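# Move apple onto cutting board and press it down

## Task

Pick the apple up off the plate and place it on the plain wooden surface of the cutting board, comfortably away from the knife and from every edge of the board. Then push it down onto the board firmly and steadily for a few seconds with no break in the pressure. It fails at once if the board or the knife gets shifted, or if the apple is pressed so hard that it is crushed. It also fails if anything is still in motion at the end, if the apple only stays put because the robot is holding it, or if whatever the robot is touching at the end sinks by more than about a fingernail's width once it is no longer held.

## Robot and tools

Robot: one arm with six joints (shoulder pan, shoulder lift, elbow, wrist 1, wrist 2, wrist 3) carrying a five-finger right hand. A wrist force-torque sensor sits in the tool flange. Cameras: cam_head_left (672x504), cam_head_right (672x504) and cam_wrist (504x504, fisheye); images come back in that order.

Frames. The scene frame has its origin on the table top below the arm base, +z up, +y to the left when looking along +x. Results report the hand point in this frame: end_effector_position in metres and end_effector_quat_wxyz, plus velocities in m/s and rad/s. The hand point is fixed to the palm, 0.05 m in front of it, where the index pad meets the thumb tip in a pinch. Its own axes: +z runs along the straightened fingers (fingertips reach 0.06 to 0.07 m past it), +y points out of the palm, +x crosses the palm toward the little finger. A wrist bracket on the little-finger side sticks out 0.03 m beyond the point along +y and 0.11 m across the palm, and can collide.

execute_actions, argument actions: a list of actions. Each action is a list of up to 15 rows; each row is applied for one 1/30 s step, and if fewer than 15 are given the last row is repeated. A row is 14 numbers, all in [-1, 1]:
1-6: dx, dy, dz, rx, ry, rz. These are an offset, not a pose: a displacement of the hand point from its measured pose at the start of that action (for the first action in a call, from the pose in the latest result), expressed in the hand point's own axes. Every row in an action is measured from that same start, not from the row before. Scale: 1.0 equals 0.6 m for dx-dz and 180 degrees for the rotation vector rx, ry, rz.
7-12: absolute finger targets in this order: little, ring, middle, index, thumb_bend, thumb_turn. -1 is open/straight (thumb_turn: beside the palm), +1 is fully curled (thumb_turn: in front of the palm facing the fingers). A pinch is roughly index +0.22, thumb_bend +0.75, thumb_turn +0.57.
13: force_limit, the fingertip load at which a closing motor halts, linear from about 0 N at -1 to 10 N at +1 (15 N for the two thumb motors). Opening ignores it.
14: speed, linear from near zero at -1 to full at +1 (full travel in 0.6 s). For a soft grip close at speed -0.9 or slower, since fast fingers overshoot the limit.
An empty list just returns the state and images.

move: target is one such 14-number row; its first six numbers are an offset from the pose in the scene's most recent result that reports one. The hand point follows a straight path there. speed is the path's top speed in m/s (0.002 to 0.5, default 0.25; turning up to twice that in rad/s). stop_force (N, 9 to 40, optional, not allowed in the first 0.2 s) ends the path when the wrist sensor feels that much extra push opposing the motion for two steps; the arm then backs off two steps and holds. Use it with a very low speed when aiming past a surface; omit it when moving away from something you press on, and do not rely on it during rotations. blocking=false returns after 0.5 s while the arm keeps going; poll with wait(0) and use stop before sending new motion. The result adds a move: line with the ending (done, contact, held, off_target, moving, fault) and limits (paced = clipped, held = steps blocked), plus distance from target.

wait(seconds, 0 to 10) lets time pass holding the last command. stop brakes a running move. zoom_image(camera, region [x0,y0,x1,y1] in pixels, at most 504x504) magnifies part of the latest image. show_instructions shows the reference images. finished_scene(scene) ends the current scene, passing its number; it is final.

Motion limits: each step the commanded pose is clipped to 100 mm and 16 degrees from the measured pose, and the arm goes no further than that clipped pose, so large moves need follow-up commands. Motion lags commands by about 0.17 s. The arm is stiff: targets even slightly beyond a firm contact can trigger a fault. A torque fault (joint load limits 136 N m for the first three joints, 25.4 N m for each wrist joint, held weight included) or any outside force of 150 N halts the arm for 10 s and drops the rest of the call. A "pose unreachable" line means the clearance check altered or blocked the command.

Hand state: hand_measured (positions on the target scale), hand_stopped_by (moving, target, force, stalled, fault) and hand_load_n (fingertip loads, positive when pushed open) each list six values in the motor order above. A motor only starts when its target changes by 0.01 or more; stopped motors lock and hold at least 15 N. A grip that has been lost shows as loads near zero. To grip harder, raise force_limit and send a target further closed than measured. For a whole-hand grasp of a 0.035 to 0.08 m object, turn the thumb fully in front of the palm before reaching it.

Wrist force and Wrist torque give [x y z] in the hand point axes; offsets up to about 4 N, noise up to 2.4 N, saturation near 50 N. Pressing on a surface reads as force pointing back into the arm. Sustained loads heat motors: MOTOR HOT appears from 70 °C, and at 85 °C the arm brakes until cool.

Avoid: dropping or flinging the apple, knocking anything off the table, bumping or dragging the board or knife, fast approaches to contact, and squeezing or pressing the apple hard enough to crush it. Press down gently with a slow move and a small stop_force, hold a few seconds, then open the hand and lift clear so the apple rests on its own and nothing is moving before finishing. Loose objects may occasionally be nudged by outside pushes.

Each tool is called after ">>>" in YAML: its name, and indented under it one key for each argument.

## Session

>>> execute_actions:
  actions: []

Scene clock: 0.00 s.
end_effector_position=(+0.1833, -0.0932, +0.1823) hand_measured=(-1.000, -1.000, -1.000, -1.000, -1.000, -1.000) hand_load_n=(+0.0, +0.0, +0.0, +0.0, +0.0, +0.0) hand_stopped_by=(target, target, target, target, target, target) hand_force_limit=0.00 hand_speed=-0.80 end_effector_quat_wxyz=(-0.268, -0.239, +0.913, -0.191) end_effector_velocity=(-0.001, +0.000, +0.000) end_effector_angular_velocity=(+0.000, +0.003, -0.000)
Joint positions: [-0.693 -0.849  2.225  0.282  2.029 -2.753]
Joint velocities: [ 0.    -0.     0.001  0.001  0.002  0.   ]
Joint torques (N m, as the arm reports them, + toward a larger angle): no reading
Wrist force (N, on the end effector, along its own x y z axes, offset not removed): no reading
Wrist torque (N m, same axes, about the end effector's origin, offset not removed): no reading
Hand target: +0.183, -0.093, +0.182; -0.268, -0.239, +0.913, -0.191

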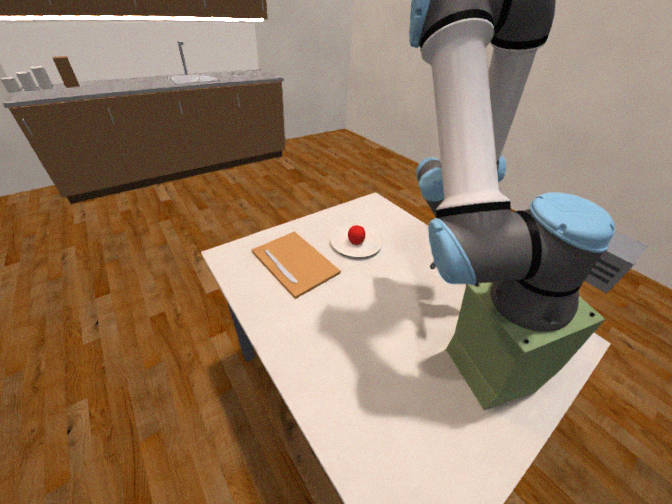

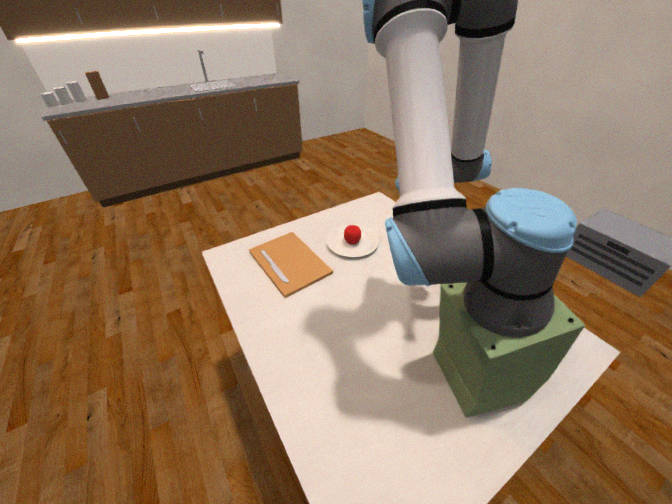

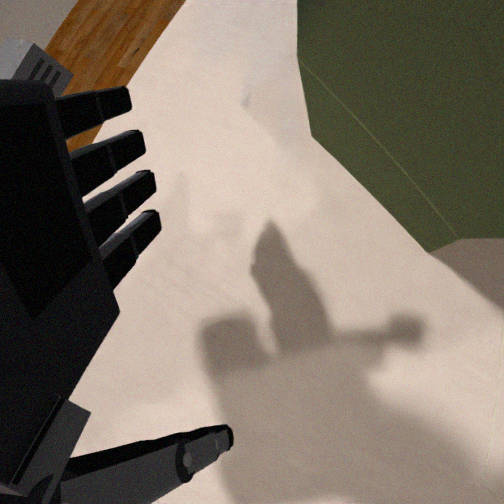

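>>> move:
  target: [-0.619,-0.347,-0.251,0.14,-0.093,0.217,-1,-1,-1,-1,-1,1,0,0.5]
  speed: 0.3

Scene clock: 3.53 s.
end_effector_position=(+0.6308, -0.0666, +0.1300) hand_measured=(-1.000, -1.000, -1.000, -1.000, -1.000, +1.000) hand_load_n=(+0.0, +0.0, +0.0, +0.0, +0.0, +0.0) hand_stopped_by=(target, target, target, target, target, target) hand_force_limit=0.00 hand_speed=0.50 end_effector_quat_wxyz=(-0.000, -0.000, +0.906, -0.423) end_effector_velocity=(+0.001, -0.001, -0.001) end_effector_angular_velocity=(-0.002, +0.002, -0.006)
Joint positions: [-0.126 -0.45   1.142  0.735  2.223 -1.684]
Joint velocities: [ 0.001  0.009 -0.015  0.014  0.003  0.007]
Joint torques (N m, as the arm reports them, + toward a larger angle): [ -2.62 -38.39 -25.35   4.03   2.73   1.15]
Wrist force (N, on the end effector, along its own x y z axes, offset not removed): [-1.6 0.7 1.7]
Wrist torque (N m, same axes, about the end effector's origin, offset not removed): [0.10 0.24 -0.11]
Hand target: +0.631, -0.067, +0.130; -0.000, -0.000, +0.906, -0.423
Off the commanded pose: 0.001 m, 0 deg.
move: done

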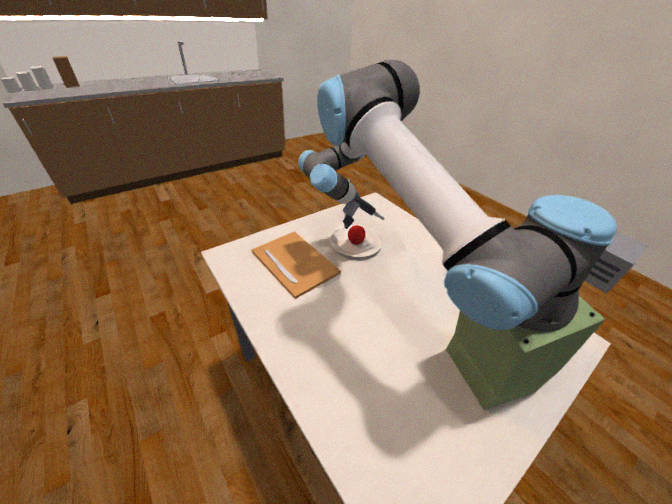

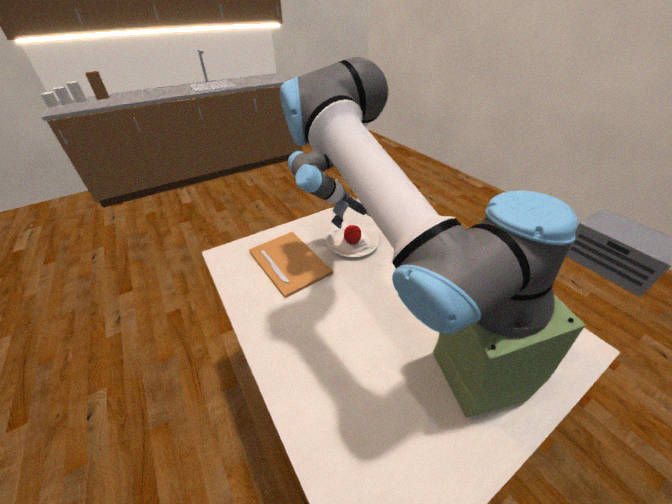

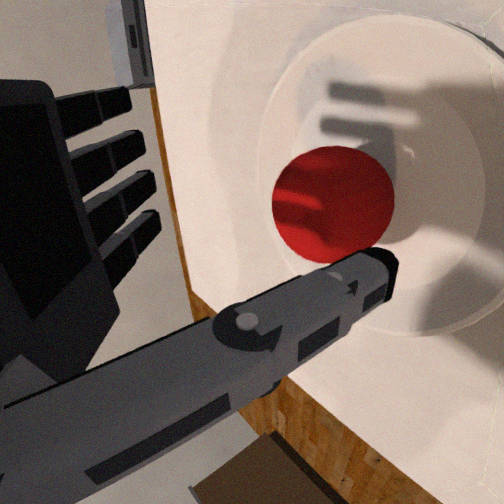

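>>> move:
  target: [-0.002,0.0702,0.059,0,0,0,-1,-1,-1,-1,-1,1,0,0.5]
  speed: 0.1

Scene clock: 5.33 s.
end_effector_position=(+0.6320, -0.0667, +0.0752) hand_measured=(-1.000, -1.000, -1.000, -1.000, -1.000, +1.000) hand_load_n=(+0.0, +0.0, +0.0, +0.0, +0.0, +0.0) hand_stopped_by=(target, target, target, target, target, target) hand_force_limit=0.00 hand_speed=0.50 end_effector_quat_wxyz=(-0.000, -0.000, +0.906, -0.423) end_effector_velocity=(+0.001, -0.000, -0.002) end_effector_angular_velocity=(-0.001, -0.003, -0.000)
Joint positions: [-0.107 -0.342  1.075  0.708  2.226 -1.659]
Joint velocities: [ 0.001  0.005 -0.005 -0.     0.001  0.002]
Joint torques (N m, as the arm reports them, + toward a larger angle): [ -2.08 -41.69 -26.32   2.33   2.61   1.3 ]
Wrist force (N, on the end effector, along its own x y z axes, offset not removed): [-1.0 0.6 3.0]
Wrist torque (N m, same axes, about the end effector's origin, offset not removed): [0.00 0.01 -0.21]
Hand target: +0.632, -0.067, +0.075; -0.000, -0.000, +0.906, -0.423
Off the commanded pose: 0.000 m, 0 deg.
move: done

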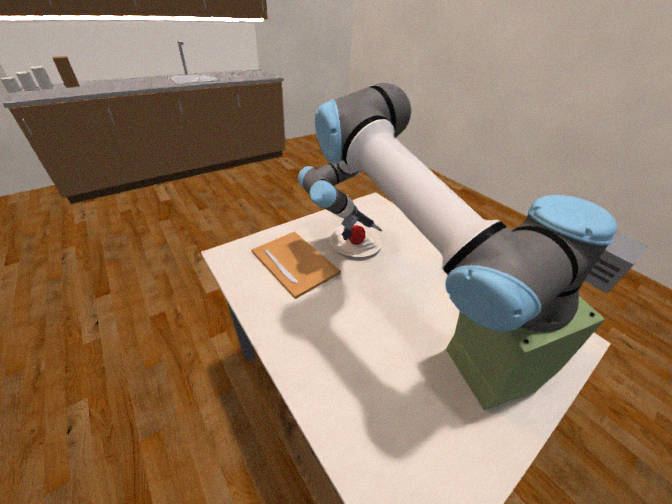

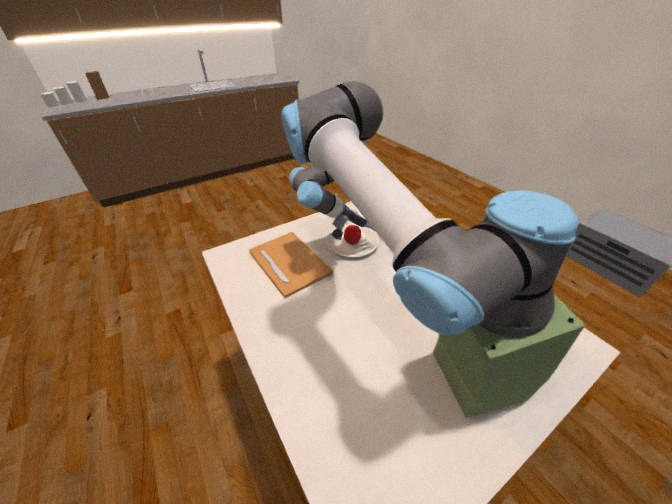

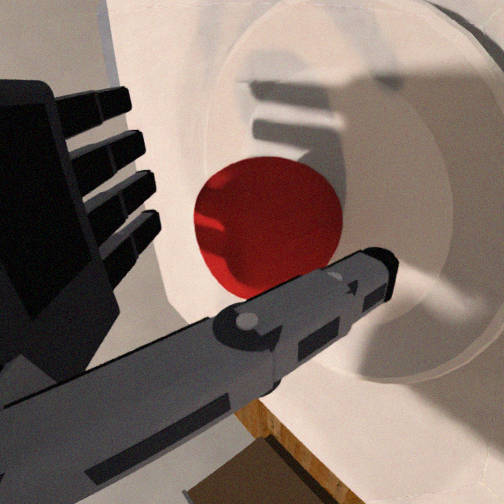

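>>> move:
  target: [-0.01,0.0145,0.0295,0,0,0,-1,-1,-1,-1,-1,1,0,0.5]
  speed: 0.05

>>> execute_actions:
  actions:
    - [[0,0,0,0,0,0,0.7,0.7,0.7,0.7,0.7,1,0.2,-0.6]]
    - [[0,0,0,0,0,0,0.7,0.7,0.7,0.7,0.7,1,0.2,-0.6]]
    - [[0,0,0,0,0,0,0.7,0.7,0.7,0.7,0.7,1,0.2,-0.6]]
    - [[0,0,0,0,0,0,0.7,0.7,0.7,0.7,0.7,1,0.2,-0.6]]

Scene clock: 6.80 s.
end_effector_position=(+0.6379, -0.0746, +0.0575) hand_measured=(-1.000, -1.000, -1.000, -1.000, -1.000, +1.000) hand_load_n=(+0.0, +0.0, +0.0, +0.0, +0.0, +0.0) hand_stopped_by=(target, target, target, target, target, target) hand_force_limit=0.00 hand_speed=0.50 end_effector_quat_wxyz=(-0.000, -0.000, +0.906, -0.423) end_effector_velocity=(+0.000, -0.001, -0.003) end_effector_angular_velocity=(+0.000, -0.001, -0.003)
Joint positions: [-0.112 -0.295  1.027  0.706  2.225 -1.666]
Joint velocities: [-0.001  0.008 -0.007  0.001 -0.     0.002]
Joint torques (N m, as the arm reports them, + toward a larger angle): [-20.97 -39.75 -25.61   4.37  -0.18  -0.93]
Wrist force (N, on the end effector, along its own x y z axes, offset not removed): [-1.7 0.2 2.8]
Wrist torque (N m, same axes, about the end effector's origin, offset not removed): [0.03 0.33 -0.22]
Hand target: +0.638, -0.075, +0.057; -0.000, -0.000, +0.906, -0.423
Off the commanded pose: 0.000 m, 0 deg.
move: done

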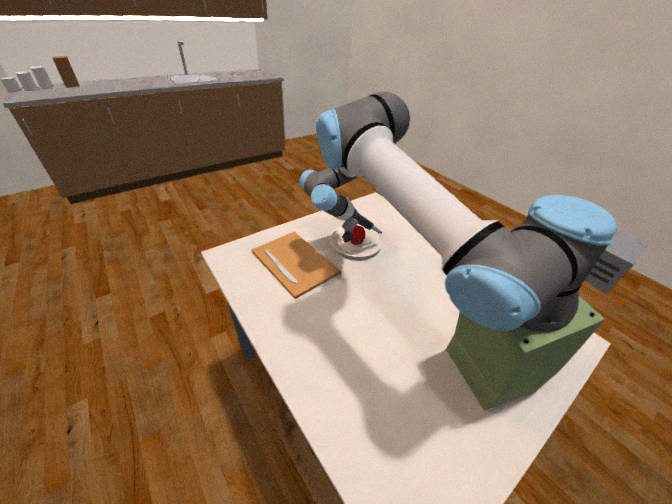

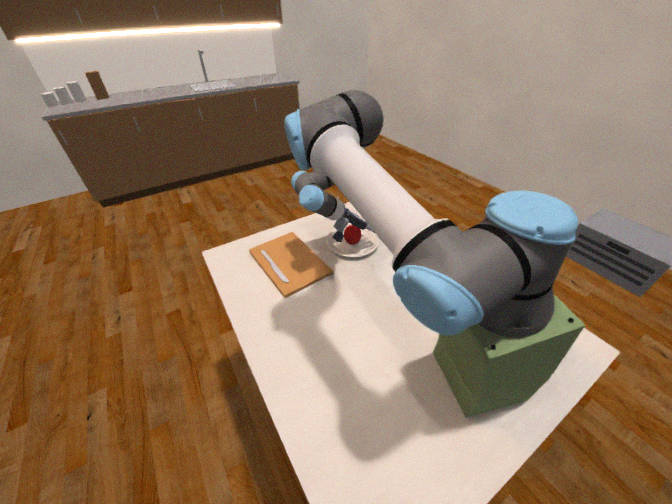

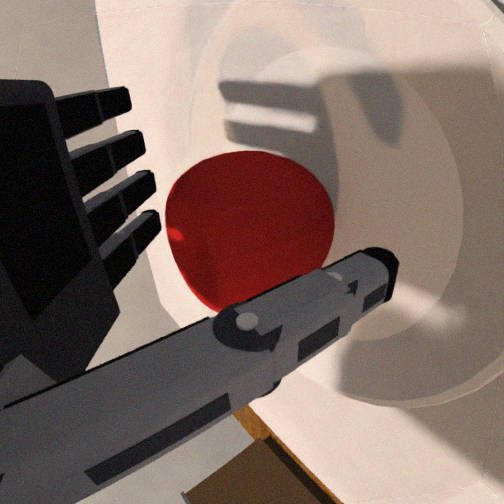

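Scene clock: 8.80 s.
end_effector_position=(+0.6379, -0.0746, +0.0575) hand_measured=(+0.264, -0.052, -0.292, -0.294, -0.574, +1.000) hand_load_n=(+0.0, +10.0, +2.0, +5.0, +15.5, +4.5) hand_stopped_by=(moving, force, force, force, force, target) hand_force_limit=0.20 hand_speed=-0.60 end_effector_quat_wxyz=(-0.000, -0.000, +0.906, -0.423) end_effector_velocity=(+0.001, +0.000, +0.002) end_effector_angular_velocity=(+0.000, -0.002, -0.000)
Joint positions: [-0.112 -0.295  1.027  0.706  2.225 -1.666]
Joint velocities: [-0.    -0.002 -0.001  0.001 -0.     0.001]
Joint torques (N m, as the arm reports them, + toward a larger angle): [-16.22 -52.32  -5.71   1.25  -0.09  -0.3 ]
Wrist force (N, on the end effector, along its own x y z axes, offset not removed): [-2.0 -4.3 -0.3]
Wrist torque (N m, same axes, about the end effector's origin, offset not removed): [0.25 0.33 -0.31]
Hand target: +0.638, -0.075, +0.057; -0.000, -0.000, +0.906, -0.423
Off the commanded pose: 0.000 m, 0 deg.

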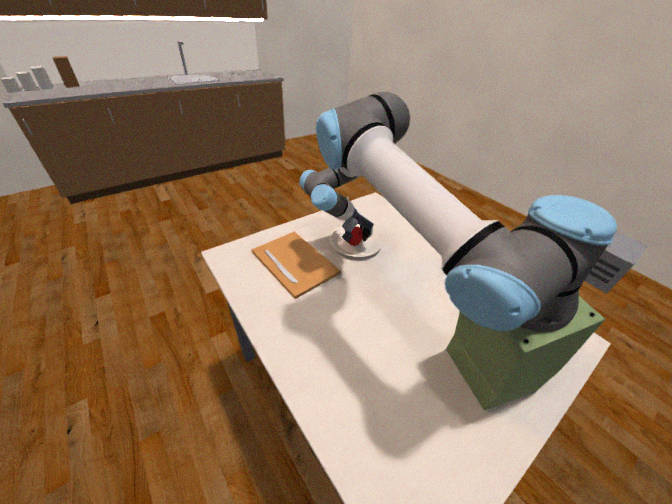

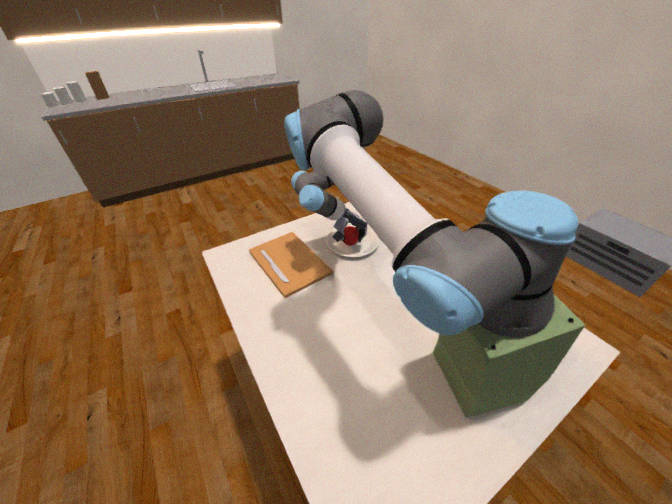

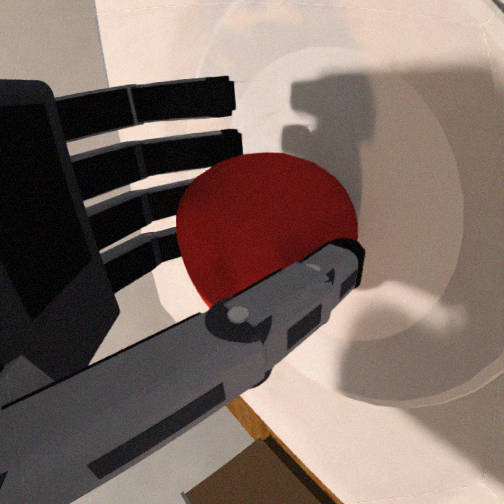

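>>> move:
  target: [0,-0.08,-0.067,0,0,0,0.7,0.7,0.7,0.7,0.7,1,0.2,-0.6]
  speed: 0.1

Scene clock: 10.83 s.
end_effector_position=(+0.6379, -0.0746, +0.1198) hand_measured=(+0.700, -0.052, -0.292, -0.294, -0.574, +1.000) hand_load_n=(+0.0, +9.5, +2.0, +4.5, +16.5, +4.5) hand_stopped_by=(target, force, force, force, force, target) hand_force_limit=0.20 hand_speed=-0.60 end_effector_quat_wxyz=(-0.000, -0.000, +0.906, -0.423) end_effector_velocity=(-0.002, -0.001, +0.001) end_effector_angular_velocity=(-0.001, +0.003, -0.001)
Joint positions: [-0.135 -0.418  1.104  0.734  2.222 -1.694]
Joint velocities: [-0.001 -0.003  0.004  0.002  0.001 -0.001]
Joint torques (N m, as the arm reports them, + toward a larger angle): [-20.78 -57.12  -1.16   3.86  -0.02  -1.16]
Wrist force (N, on the end effector, along its own x y z axes, offset not removed): [-1.5 1.3 2.9]
Wrist torque (N m, same axes, about the end effector's origin, offset not removed): [0.02 0.21 -0.11]
Hand target: +0.638, -0.075, +0.120; -0.000, -0.000, +0.906, -0.423
Off the commanded pose: 0.000 m, 0 deg.
move: done

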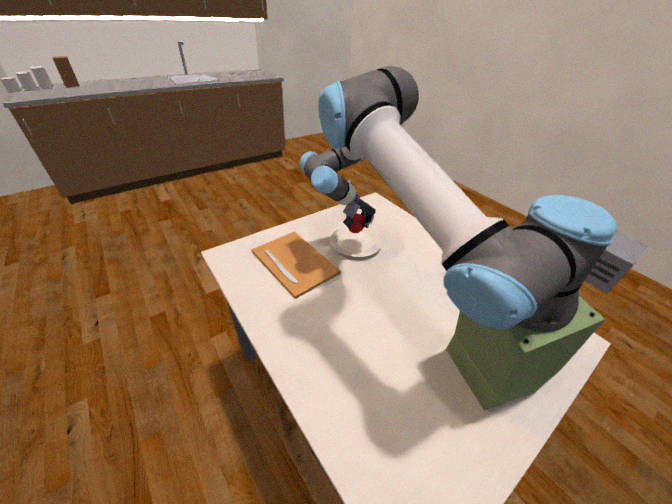

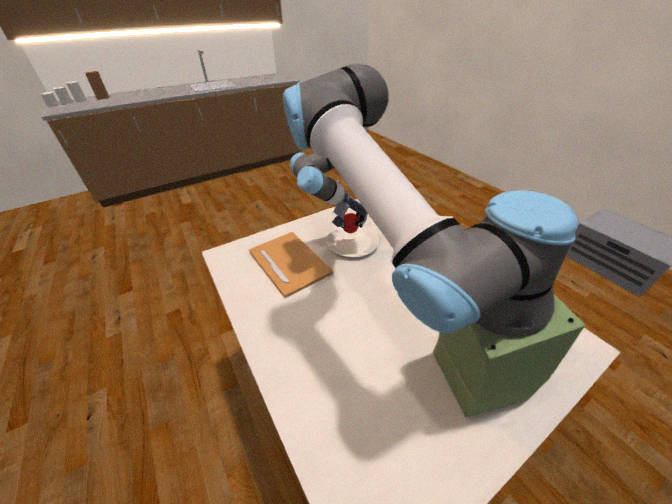

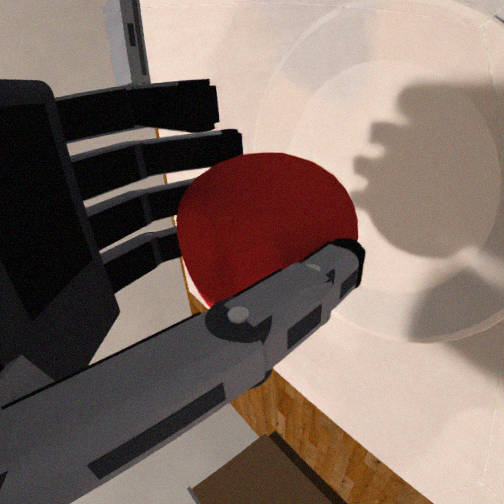

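>>> move:
  target: [-0.02,0.295,-0.263,0,0,0,0.7,0.7,0.7,0.7,0.7,1,0.2,-0.6]
  speed: 0.2

>>> zoom_image:
  camera: "cam_head_left"
  region: [230, 190, 370, 320]

Scene clock: 13.17 s.
end_effector_position=(+0.6498, +0.1597, +0.0852) hand_measured=(+0.700, -0.052, -0.292, -0.294, -0.574, +1.000) hand_load_n=(+0.0, +9.5, +2.0, +4.5, +16.5, +4.5) hand_stopped_by=(target, force, force, force, force, target) hand_force_limit=0.20 hand_speed=-0.60 end_effector_quat_wxyz=(-0.000, -0.000, +0.906, -0.422) end_effector_velocity=(+0.002, +0.003, -0.000) end_effector_angular_velocity=(-0.003, +0.001, -0.005)
Joint positions: [ 0.237 -0.181  0.614  1.275  2.224 -1.225]
Joint velocities: [ 0.004  0.015 -0.031  0.026  0.001  0.011]
Joint torques (N m, as the arm reports them, + toward a larger angle): [ -0.94 -45.99 -27.65   4.13   1.45   1.59]
Wrist force (N, on the end effector, along its own x y z axes, offset not removed): [-0.6 -0.4 1.9]
Wrist torque (N m, same axes, about the end effector's origin, offset not removed): [-0.16 0.14 -0.32]
Hand target: +0.650, +0.160, +0.085; -0.000, -0.000, +0.906, -0.423
Off the commanded pose: 0.000 m, 0 deg.
move: done

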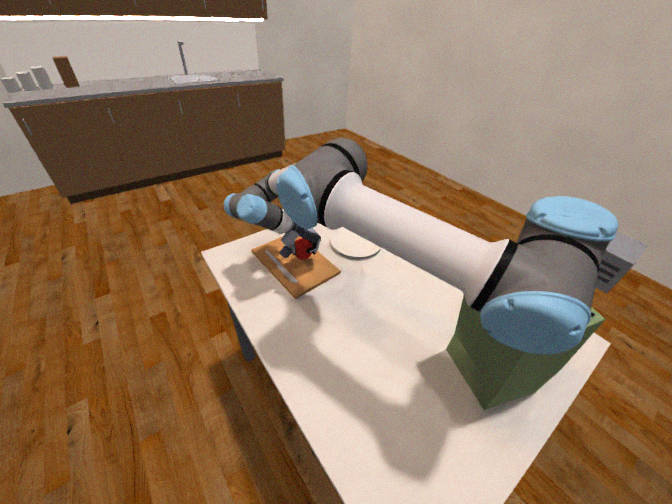

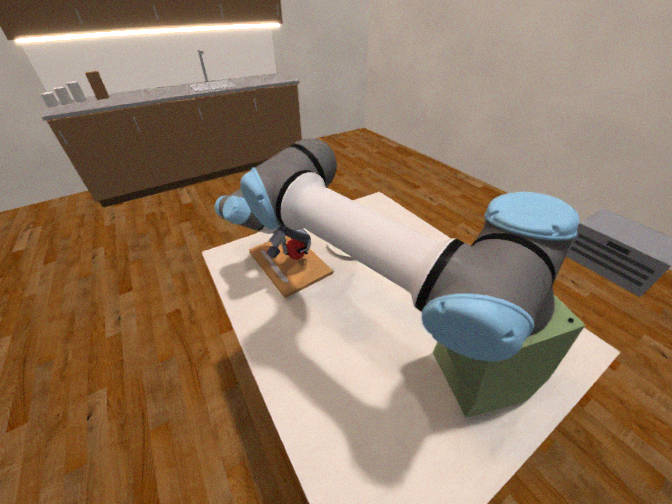

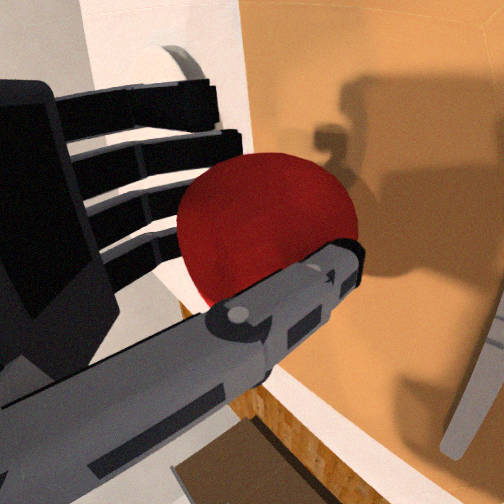

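Region (230, 190, 370, 320) of cam_head_left's 672x504 image, scaled by 3.600, with more detail than that image has; it fills the top 468 rows of this view, and the rest is white.

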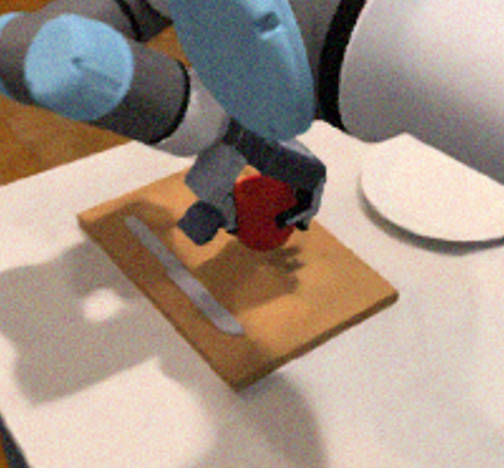

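>>> move:
  target: [0,0.051,0.043,0,0,0,0.7,0.7,0.7,0.7,0.7,1,0.2,-0.6]
  speed: 0.01
  stop_force: 12

>>> wait:
  seconds: 1

Scene clock: 16.03 s.
end_effector_position=(+0.6500, +0.1599, +0.0646) hand_measured=(+0.700, -0.052, -0.292, -0.294, -0.574, +1.000) hand_load_n=(+0.0, +9.5, +1.5, +4.0, +16.5, +2.0) hand_stopped_by=(target, force, force, force, force, target) hand_force_limit=0.20 hand_speed=-0.60 end_effector_quat_wxyz=(-0.000, -0.000, +0.906, -0.423) end_effector_velocity=(-0.000, -0.000, +0.002) end_effector_angular_velocity=(-0.001, -0.002, -0.001)
Joint positions: [ 0.243 -0.131  0.562  1.281  2.223 -1.218]
Joint velocities: [-0.    -0.007  0.01  -0.004  0.001  0.001]
Joint torques (N m, as the arm reports them, + toward a larger angle): [-18.51 -55.08  -1.23  -1.17  -0.98  -0.77]
Wrist force (N, on the end effector, along its own x y z axes, offset not removed): [2.1 -8.6 -6.3]
Wrist torque (N m, same axes, about the end effector's origin, offset not removed): [-0.29 0.39 -0.52]
Hand target: +0.650, +0.160, +0.065; -0.000, -0.000, +0.906, -0.423
Off the commanded pose: 0.019 m, 0 deg.
move: contact

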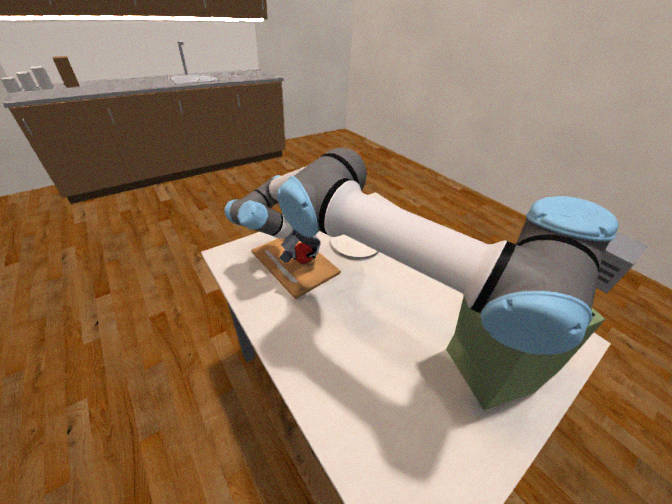

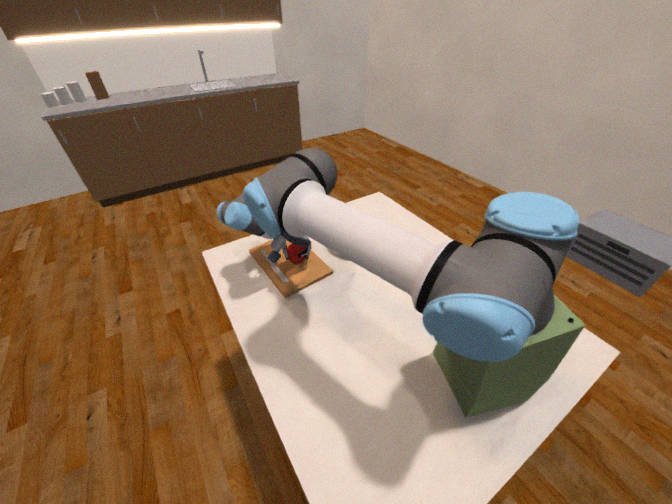

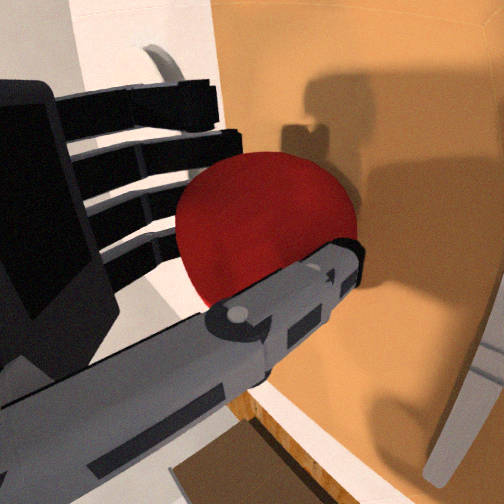

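Scene clock: 17.03 s.
end_effector_position=(+0.6499, +0.1598, +0.0650) hand_measured=(+0.700, -0.052, -0.292, -0.294, -0.574, +1.000) hand_load_n=(+0.0, +9.0, +2.0, +4.5, +16.0, +5.0) hand_stopped_by=(target, force, force, force, force, target) hand_force_limit=0.20 hand_speed=-0.60 end_effector_quat_wxyz=(-0.000, -0.000, +0.906, -0.423) end_effector_velocity=(-0.001, -0.001, -0.001) end_effector_angular_velocity=(-0.003, +0.003, +0.000)
Joint positions: [ 0.242 -0.132  0.564  1.281  2.223 -1.218]
Joint velocities: [ 0.     0.002  0.001  0.001  0.002 -0.   ]
Joint torques (N m, as the arm reports them, + toward a larger angle): [-18.66 -58.62  -1.     4.05   0.94  -1.06]
Wrist force (N, on the end effector, along its own x y z axes, offset not removed): [-1.0 -0.7 1.0]
Wrist torque (N m, same axes, about the end effector's origin, offset not removed): [-0.07 0.22 -0.19]
Hand target: +0.650, +0.160, +0.065; -0.000, -0.000, +0.906, -0.423
Off the commanded pose: 0.020 m, 0 deg.
wait: 1.00 s; at rest by 0.17 s

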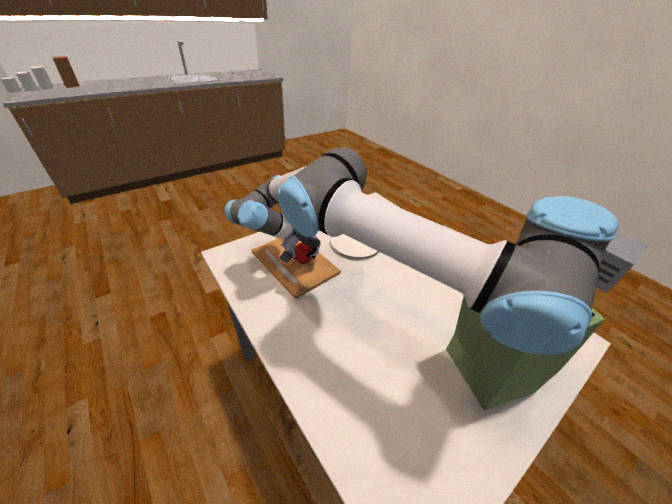

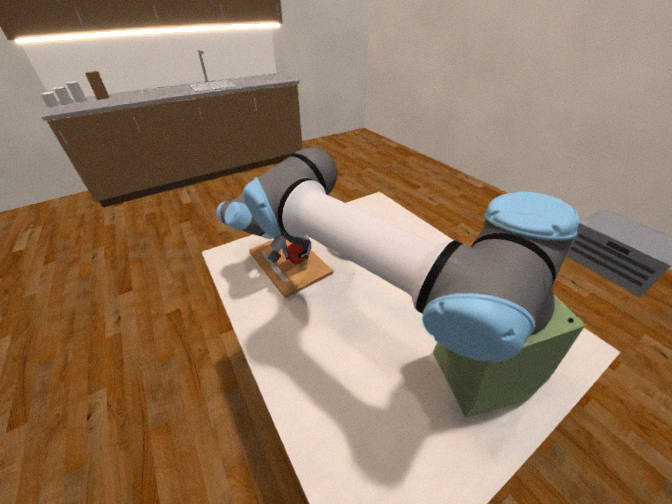

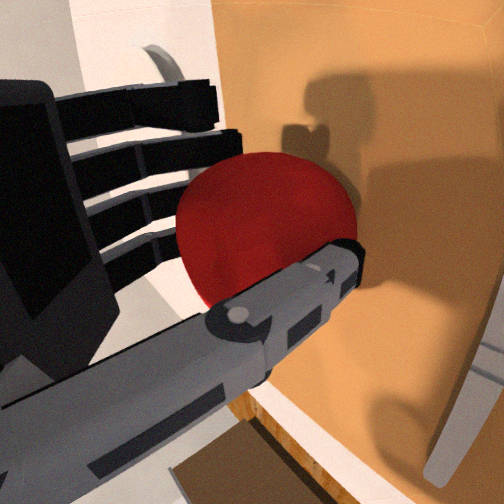

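>>> execute_actions:
  actions:
    - [[0,0.0007,0.00059,0,0,0,0.7,0.7,0.7,0.7,0.7,1,0.2,-0.6]]

>>> wait:
  seconds: 1.5

Scene clock: 17.83 s.
end_effector_position=(+0.6499, +0.1597, +0.0645) hand_measured=(+0.700, -0.052, -0.292, -0.294, -0.574, +1.000) hand_load_n=(+0.0, +9.0, +2.0, +4.5, +16.0, +4.0) hand_stopped_by=(target, force, force, force, force, target) hand_force_limit=0.20 hand_speed=-0.60 end_effector_quat_wxyz=(-0.000, -0.000, +0.906, -0.423) end_effector_velocity=(+0.000, +0.000, +0.000) end_effector_angular_velocity=(-0.002, +0.001, +0.002)
Joint positions: [ 0.242 -0.13   0.562  1.281  2.223 -1.218]
Joint velocities: [ 0.001  0.001 -0.002  0.001  0.002 -0.001]
Joint torques (N m, as the arm reports them, + toward a larger angle): [ -0.56 -38.65 -26.3    2.51   1.     1.41]
Wrist force (N, on the end effector, along its own x y z axes, offset not removed): [0.7 -8.8 -4.8]
Wrist torque (N m, same axes, about the end effector's origin, offset not removed): [-0.35 0.35 -0.38]
Hand target: +0.650, +0.160, +0.064; -0.000, -0.000, +0.906, -0.423
Off the commanded pose: 0.000 m, 0 deg.

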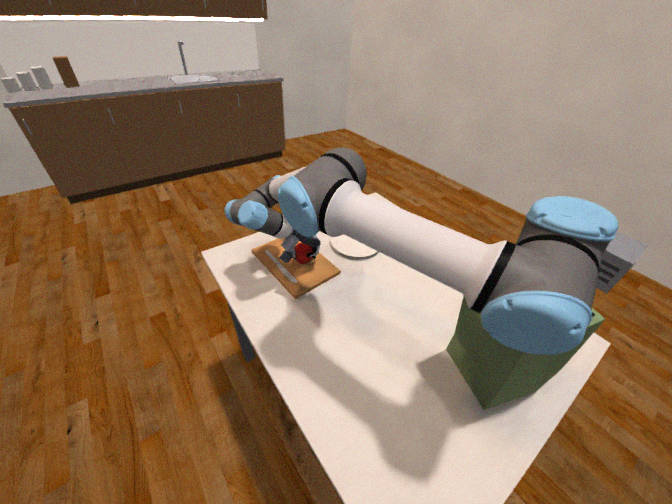

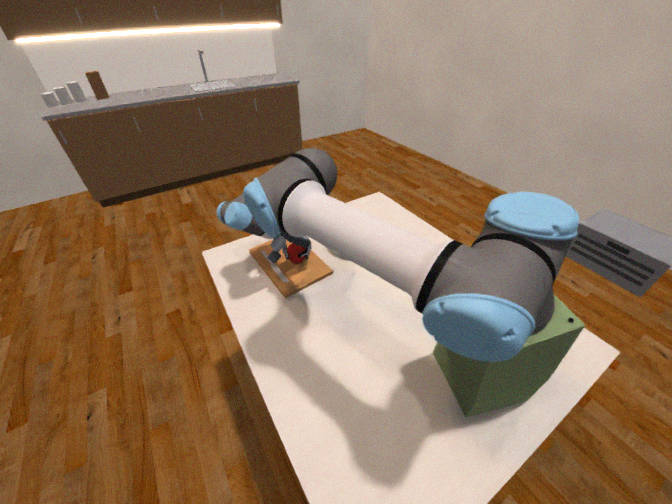

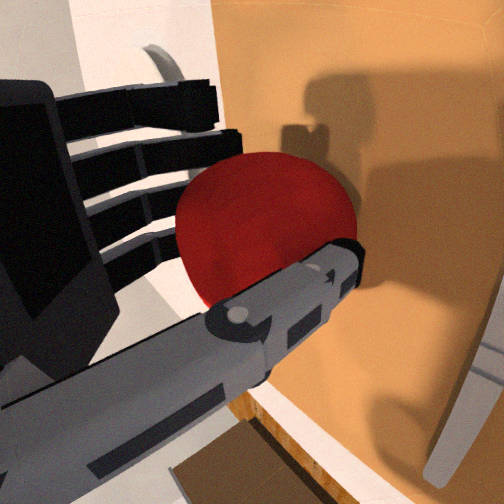

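Scene clock: 19.33 s.
end_effector_position=(+0.6499, +0.1598, +0.0644) hand_measured=(+0.700, -0.052, -0.292, -0.294, -0.574, +1.000) hand_load_n=(+0.0, +9.0, +2.0, +4.5, +16.0, +4.0) hand_stopped_by=(target, force, force, force, force, target) hand_force_limit=0.20 hand_speed=-0.60 end_effector_quat_wxyz=(-0.000, -0.000, +0.906, -0.423) end_effector_velocity=(-0.001, -0.002, -0.002) end_effector_angular_velocity=(-0.001, +0.003, -0.002)
Joint positions: [ 0.242 -0.13   0.562  1.281  2.223 -1.218]
Joint velocities: [-0.001  0.003  0.001 -0.    -0.001  0.   ]
Joint torques (N m, as the arm reports them, + toward a larger angle): [ -1.9  -37.2  -26.5    1.75  -0.23   1.55]
Wrist force (N, on the end effector, along its own x y z axes, offset not removed): [1.5 -10.3 -5.3]
Wrist torque (N m, same axes, about the end effector's origin, offset not removed): [-0.44 0.22 -0.38]
Hand target: +0.650, +0.160, +0.064; -0.000, -0.000, +0.906, -0.423
Off the commanded pose: 0.000 m, 0 deg.
wait: 1.50 s; at rest by 0.17 s

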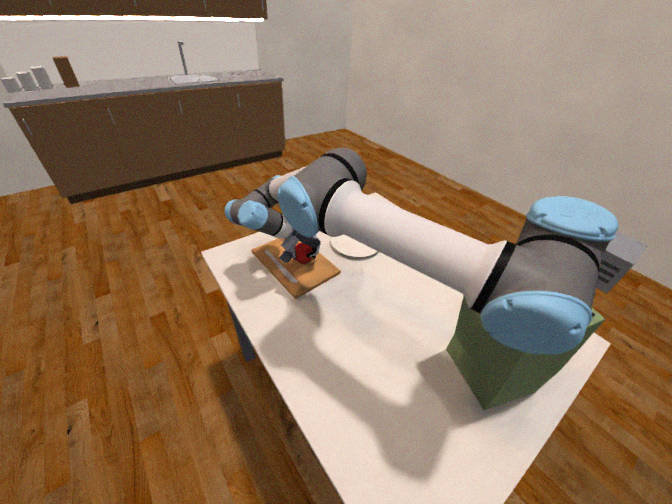

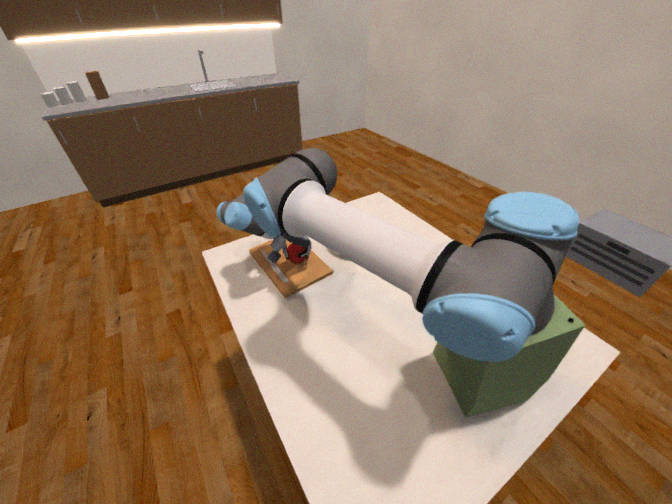

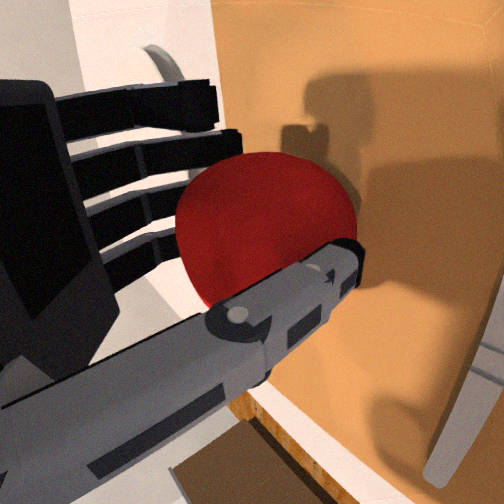

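About 12.5 N; I'll add a little more to match scene 1, then hold.

>>> execute_actions:
  actions:
    - [[0,0.0002,0.00017,0,0,0,0.7,0.7,0.7,0.7,0.7,1,0.2,-0.6]]

>>> wait:
  seconds: 8

Scene clock: 20.17 s.
end_effector_position=(+0.6499, +0.1598, +0.0643) hand_measured=(+0.700, -0.052, -0.292, -0.294, -0.574, +1.000) hand_load_n=(+0.0, +9.0, +2.0, +4.5, +15.5, +4.0) hand_stopped_by=(target, force, force, force, force, target) hand_force_limit=0.20 hand_speed=-0.60 end_effector_quat_wxyz=(-0.000, -0.000, +0.906, -0.423) end_effector_velocity=(-0.000, +0.000, +0.001) end_effector_angular_velocity=(-0.002, +0.001, +0.001)
Joint positions: [ 0.242 -0.13   0.562  1.281  2.223 -1.218]
Joint velocities: [ 0.    -0.001  0.001  0.002  0.001 -0.   ]
Joint torques (N m, as the arm reports them, + toward a larger angle): [  0.57 -36.46 -25.78   1.61  -0.44   1.48]
Wrist force (N, on the end effector, along its own x y z axes, offset not removed): [1.4 -12.4 -7.5]
Wrist torque (N m, same axes, about the end effector's origin, offset not removed): [-0.31 0.40 -0.40]
Hand target: +0.650, +0.160, +0.064; -0.000, -0.000, +0.906, -0.423
Off the commanded pose: 0.000 m, 0 deg.

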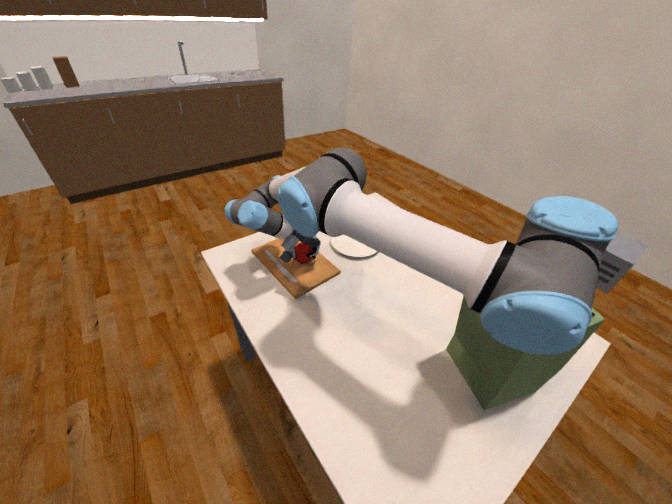

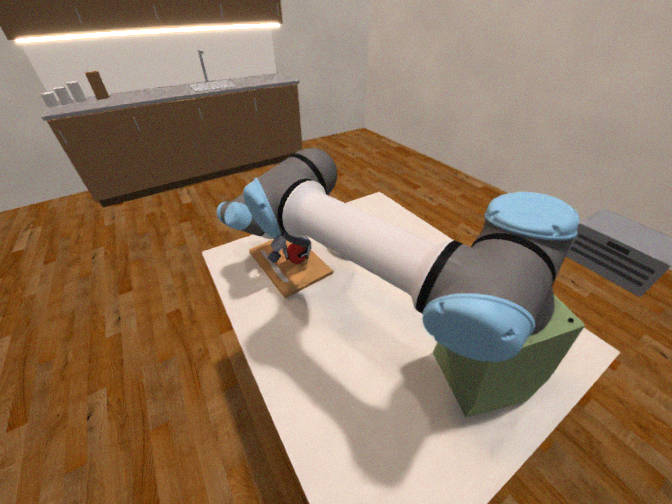

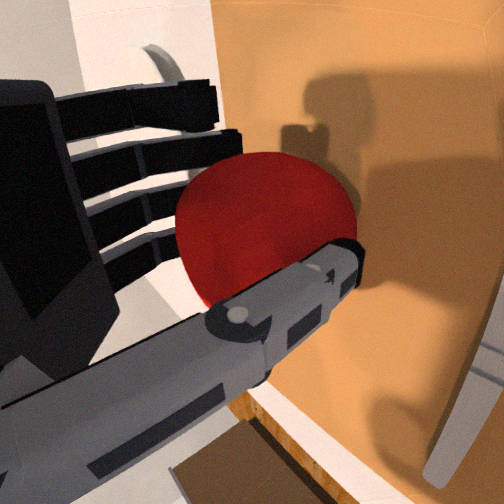

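Scene clock: 28.17 s.
end_effector_position=(+0.6499, +0.1598, +0.0643) hand_measured=(+0.700, -0.052, -0.292, -0.294, -0.574, +1.000) hand_load_n=(+0.0, +9.0, +2.0, +4.5, +15.5, +4.0) hand_stopped_by=(target, force, force, force, force, target) hand_force_limit=0.20 hand_speed=-0.60 end_effector_quat_wxyz=(-0.000, -0.000, +0.906, -0.423) end_effector_velocity=(+0.000, -0.000, -0.000) end_effector_angular_velocity=(-0.001, -0.001, +0.001)
Joint positions: [ 0.242 -0.13   0.562  1.281  2.223 -1.218]
Joint velocities: [-0.     0.     0.    -0.001  0.001 -0.   ]
Joint torques (N m, as the arm reports them, + toward a larger angle): [  1.29 -37.36 -23.89   1.42  -2.21   1.37]
Wrist force (N, on the end effector, along its own x y z axes, offset not removed): [1.7 -12.0 -8.1]
Wrist torque (N m, same axes, about the end effector's origin, offset not removed): [-0.28 0.32 -0.38]
Hand target: +0.650, +0.160, +0.064; -0.000, -0.000, +0.906, -0.423
Off the commanded pose: 0.000 m, 0 deg.
wait: 8.00 s; at rest by 0.17 s

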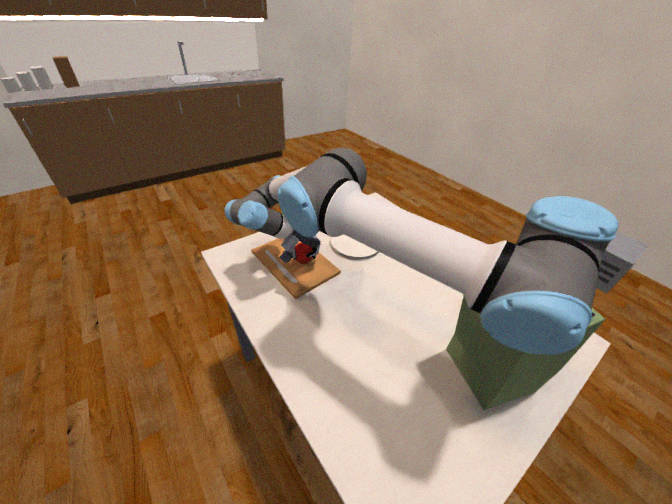

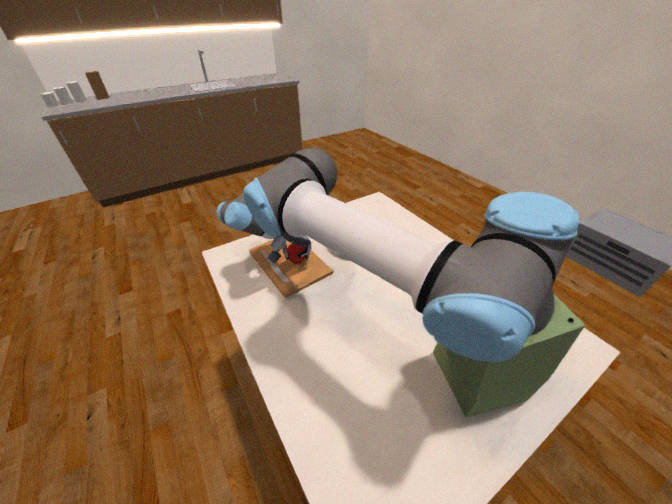

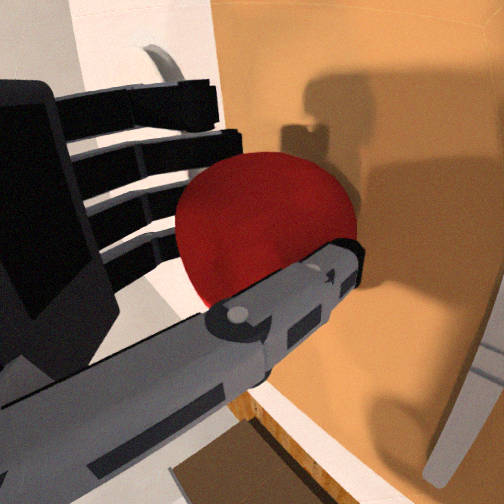

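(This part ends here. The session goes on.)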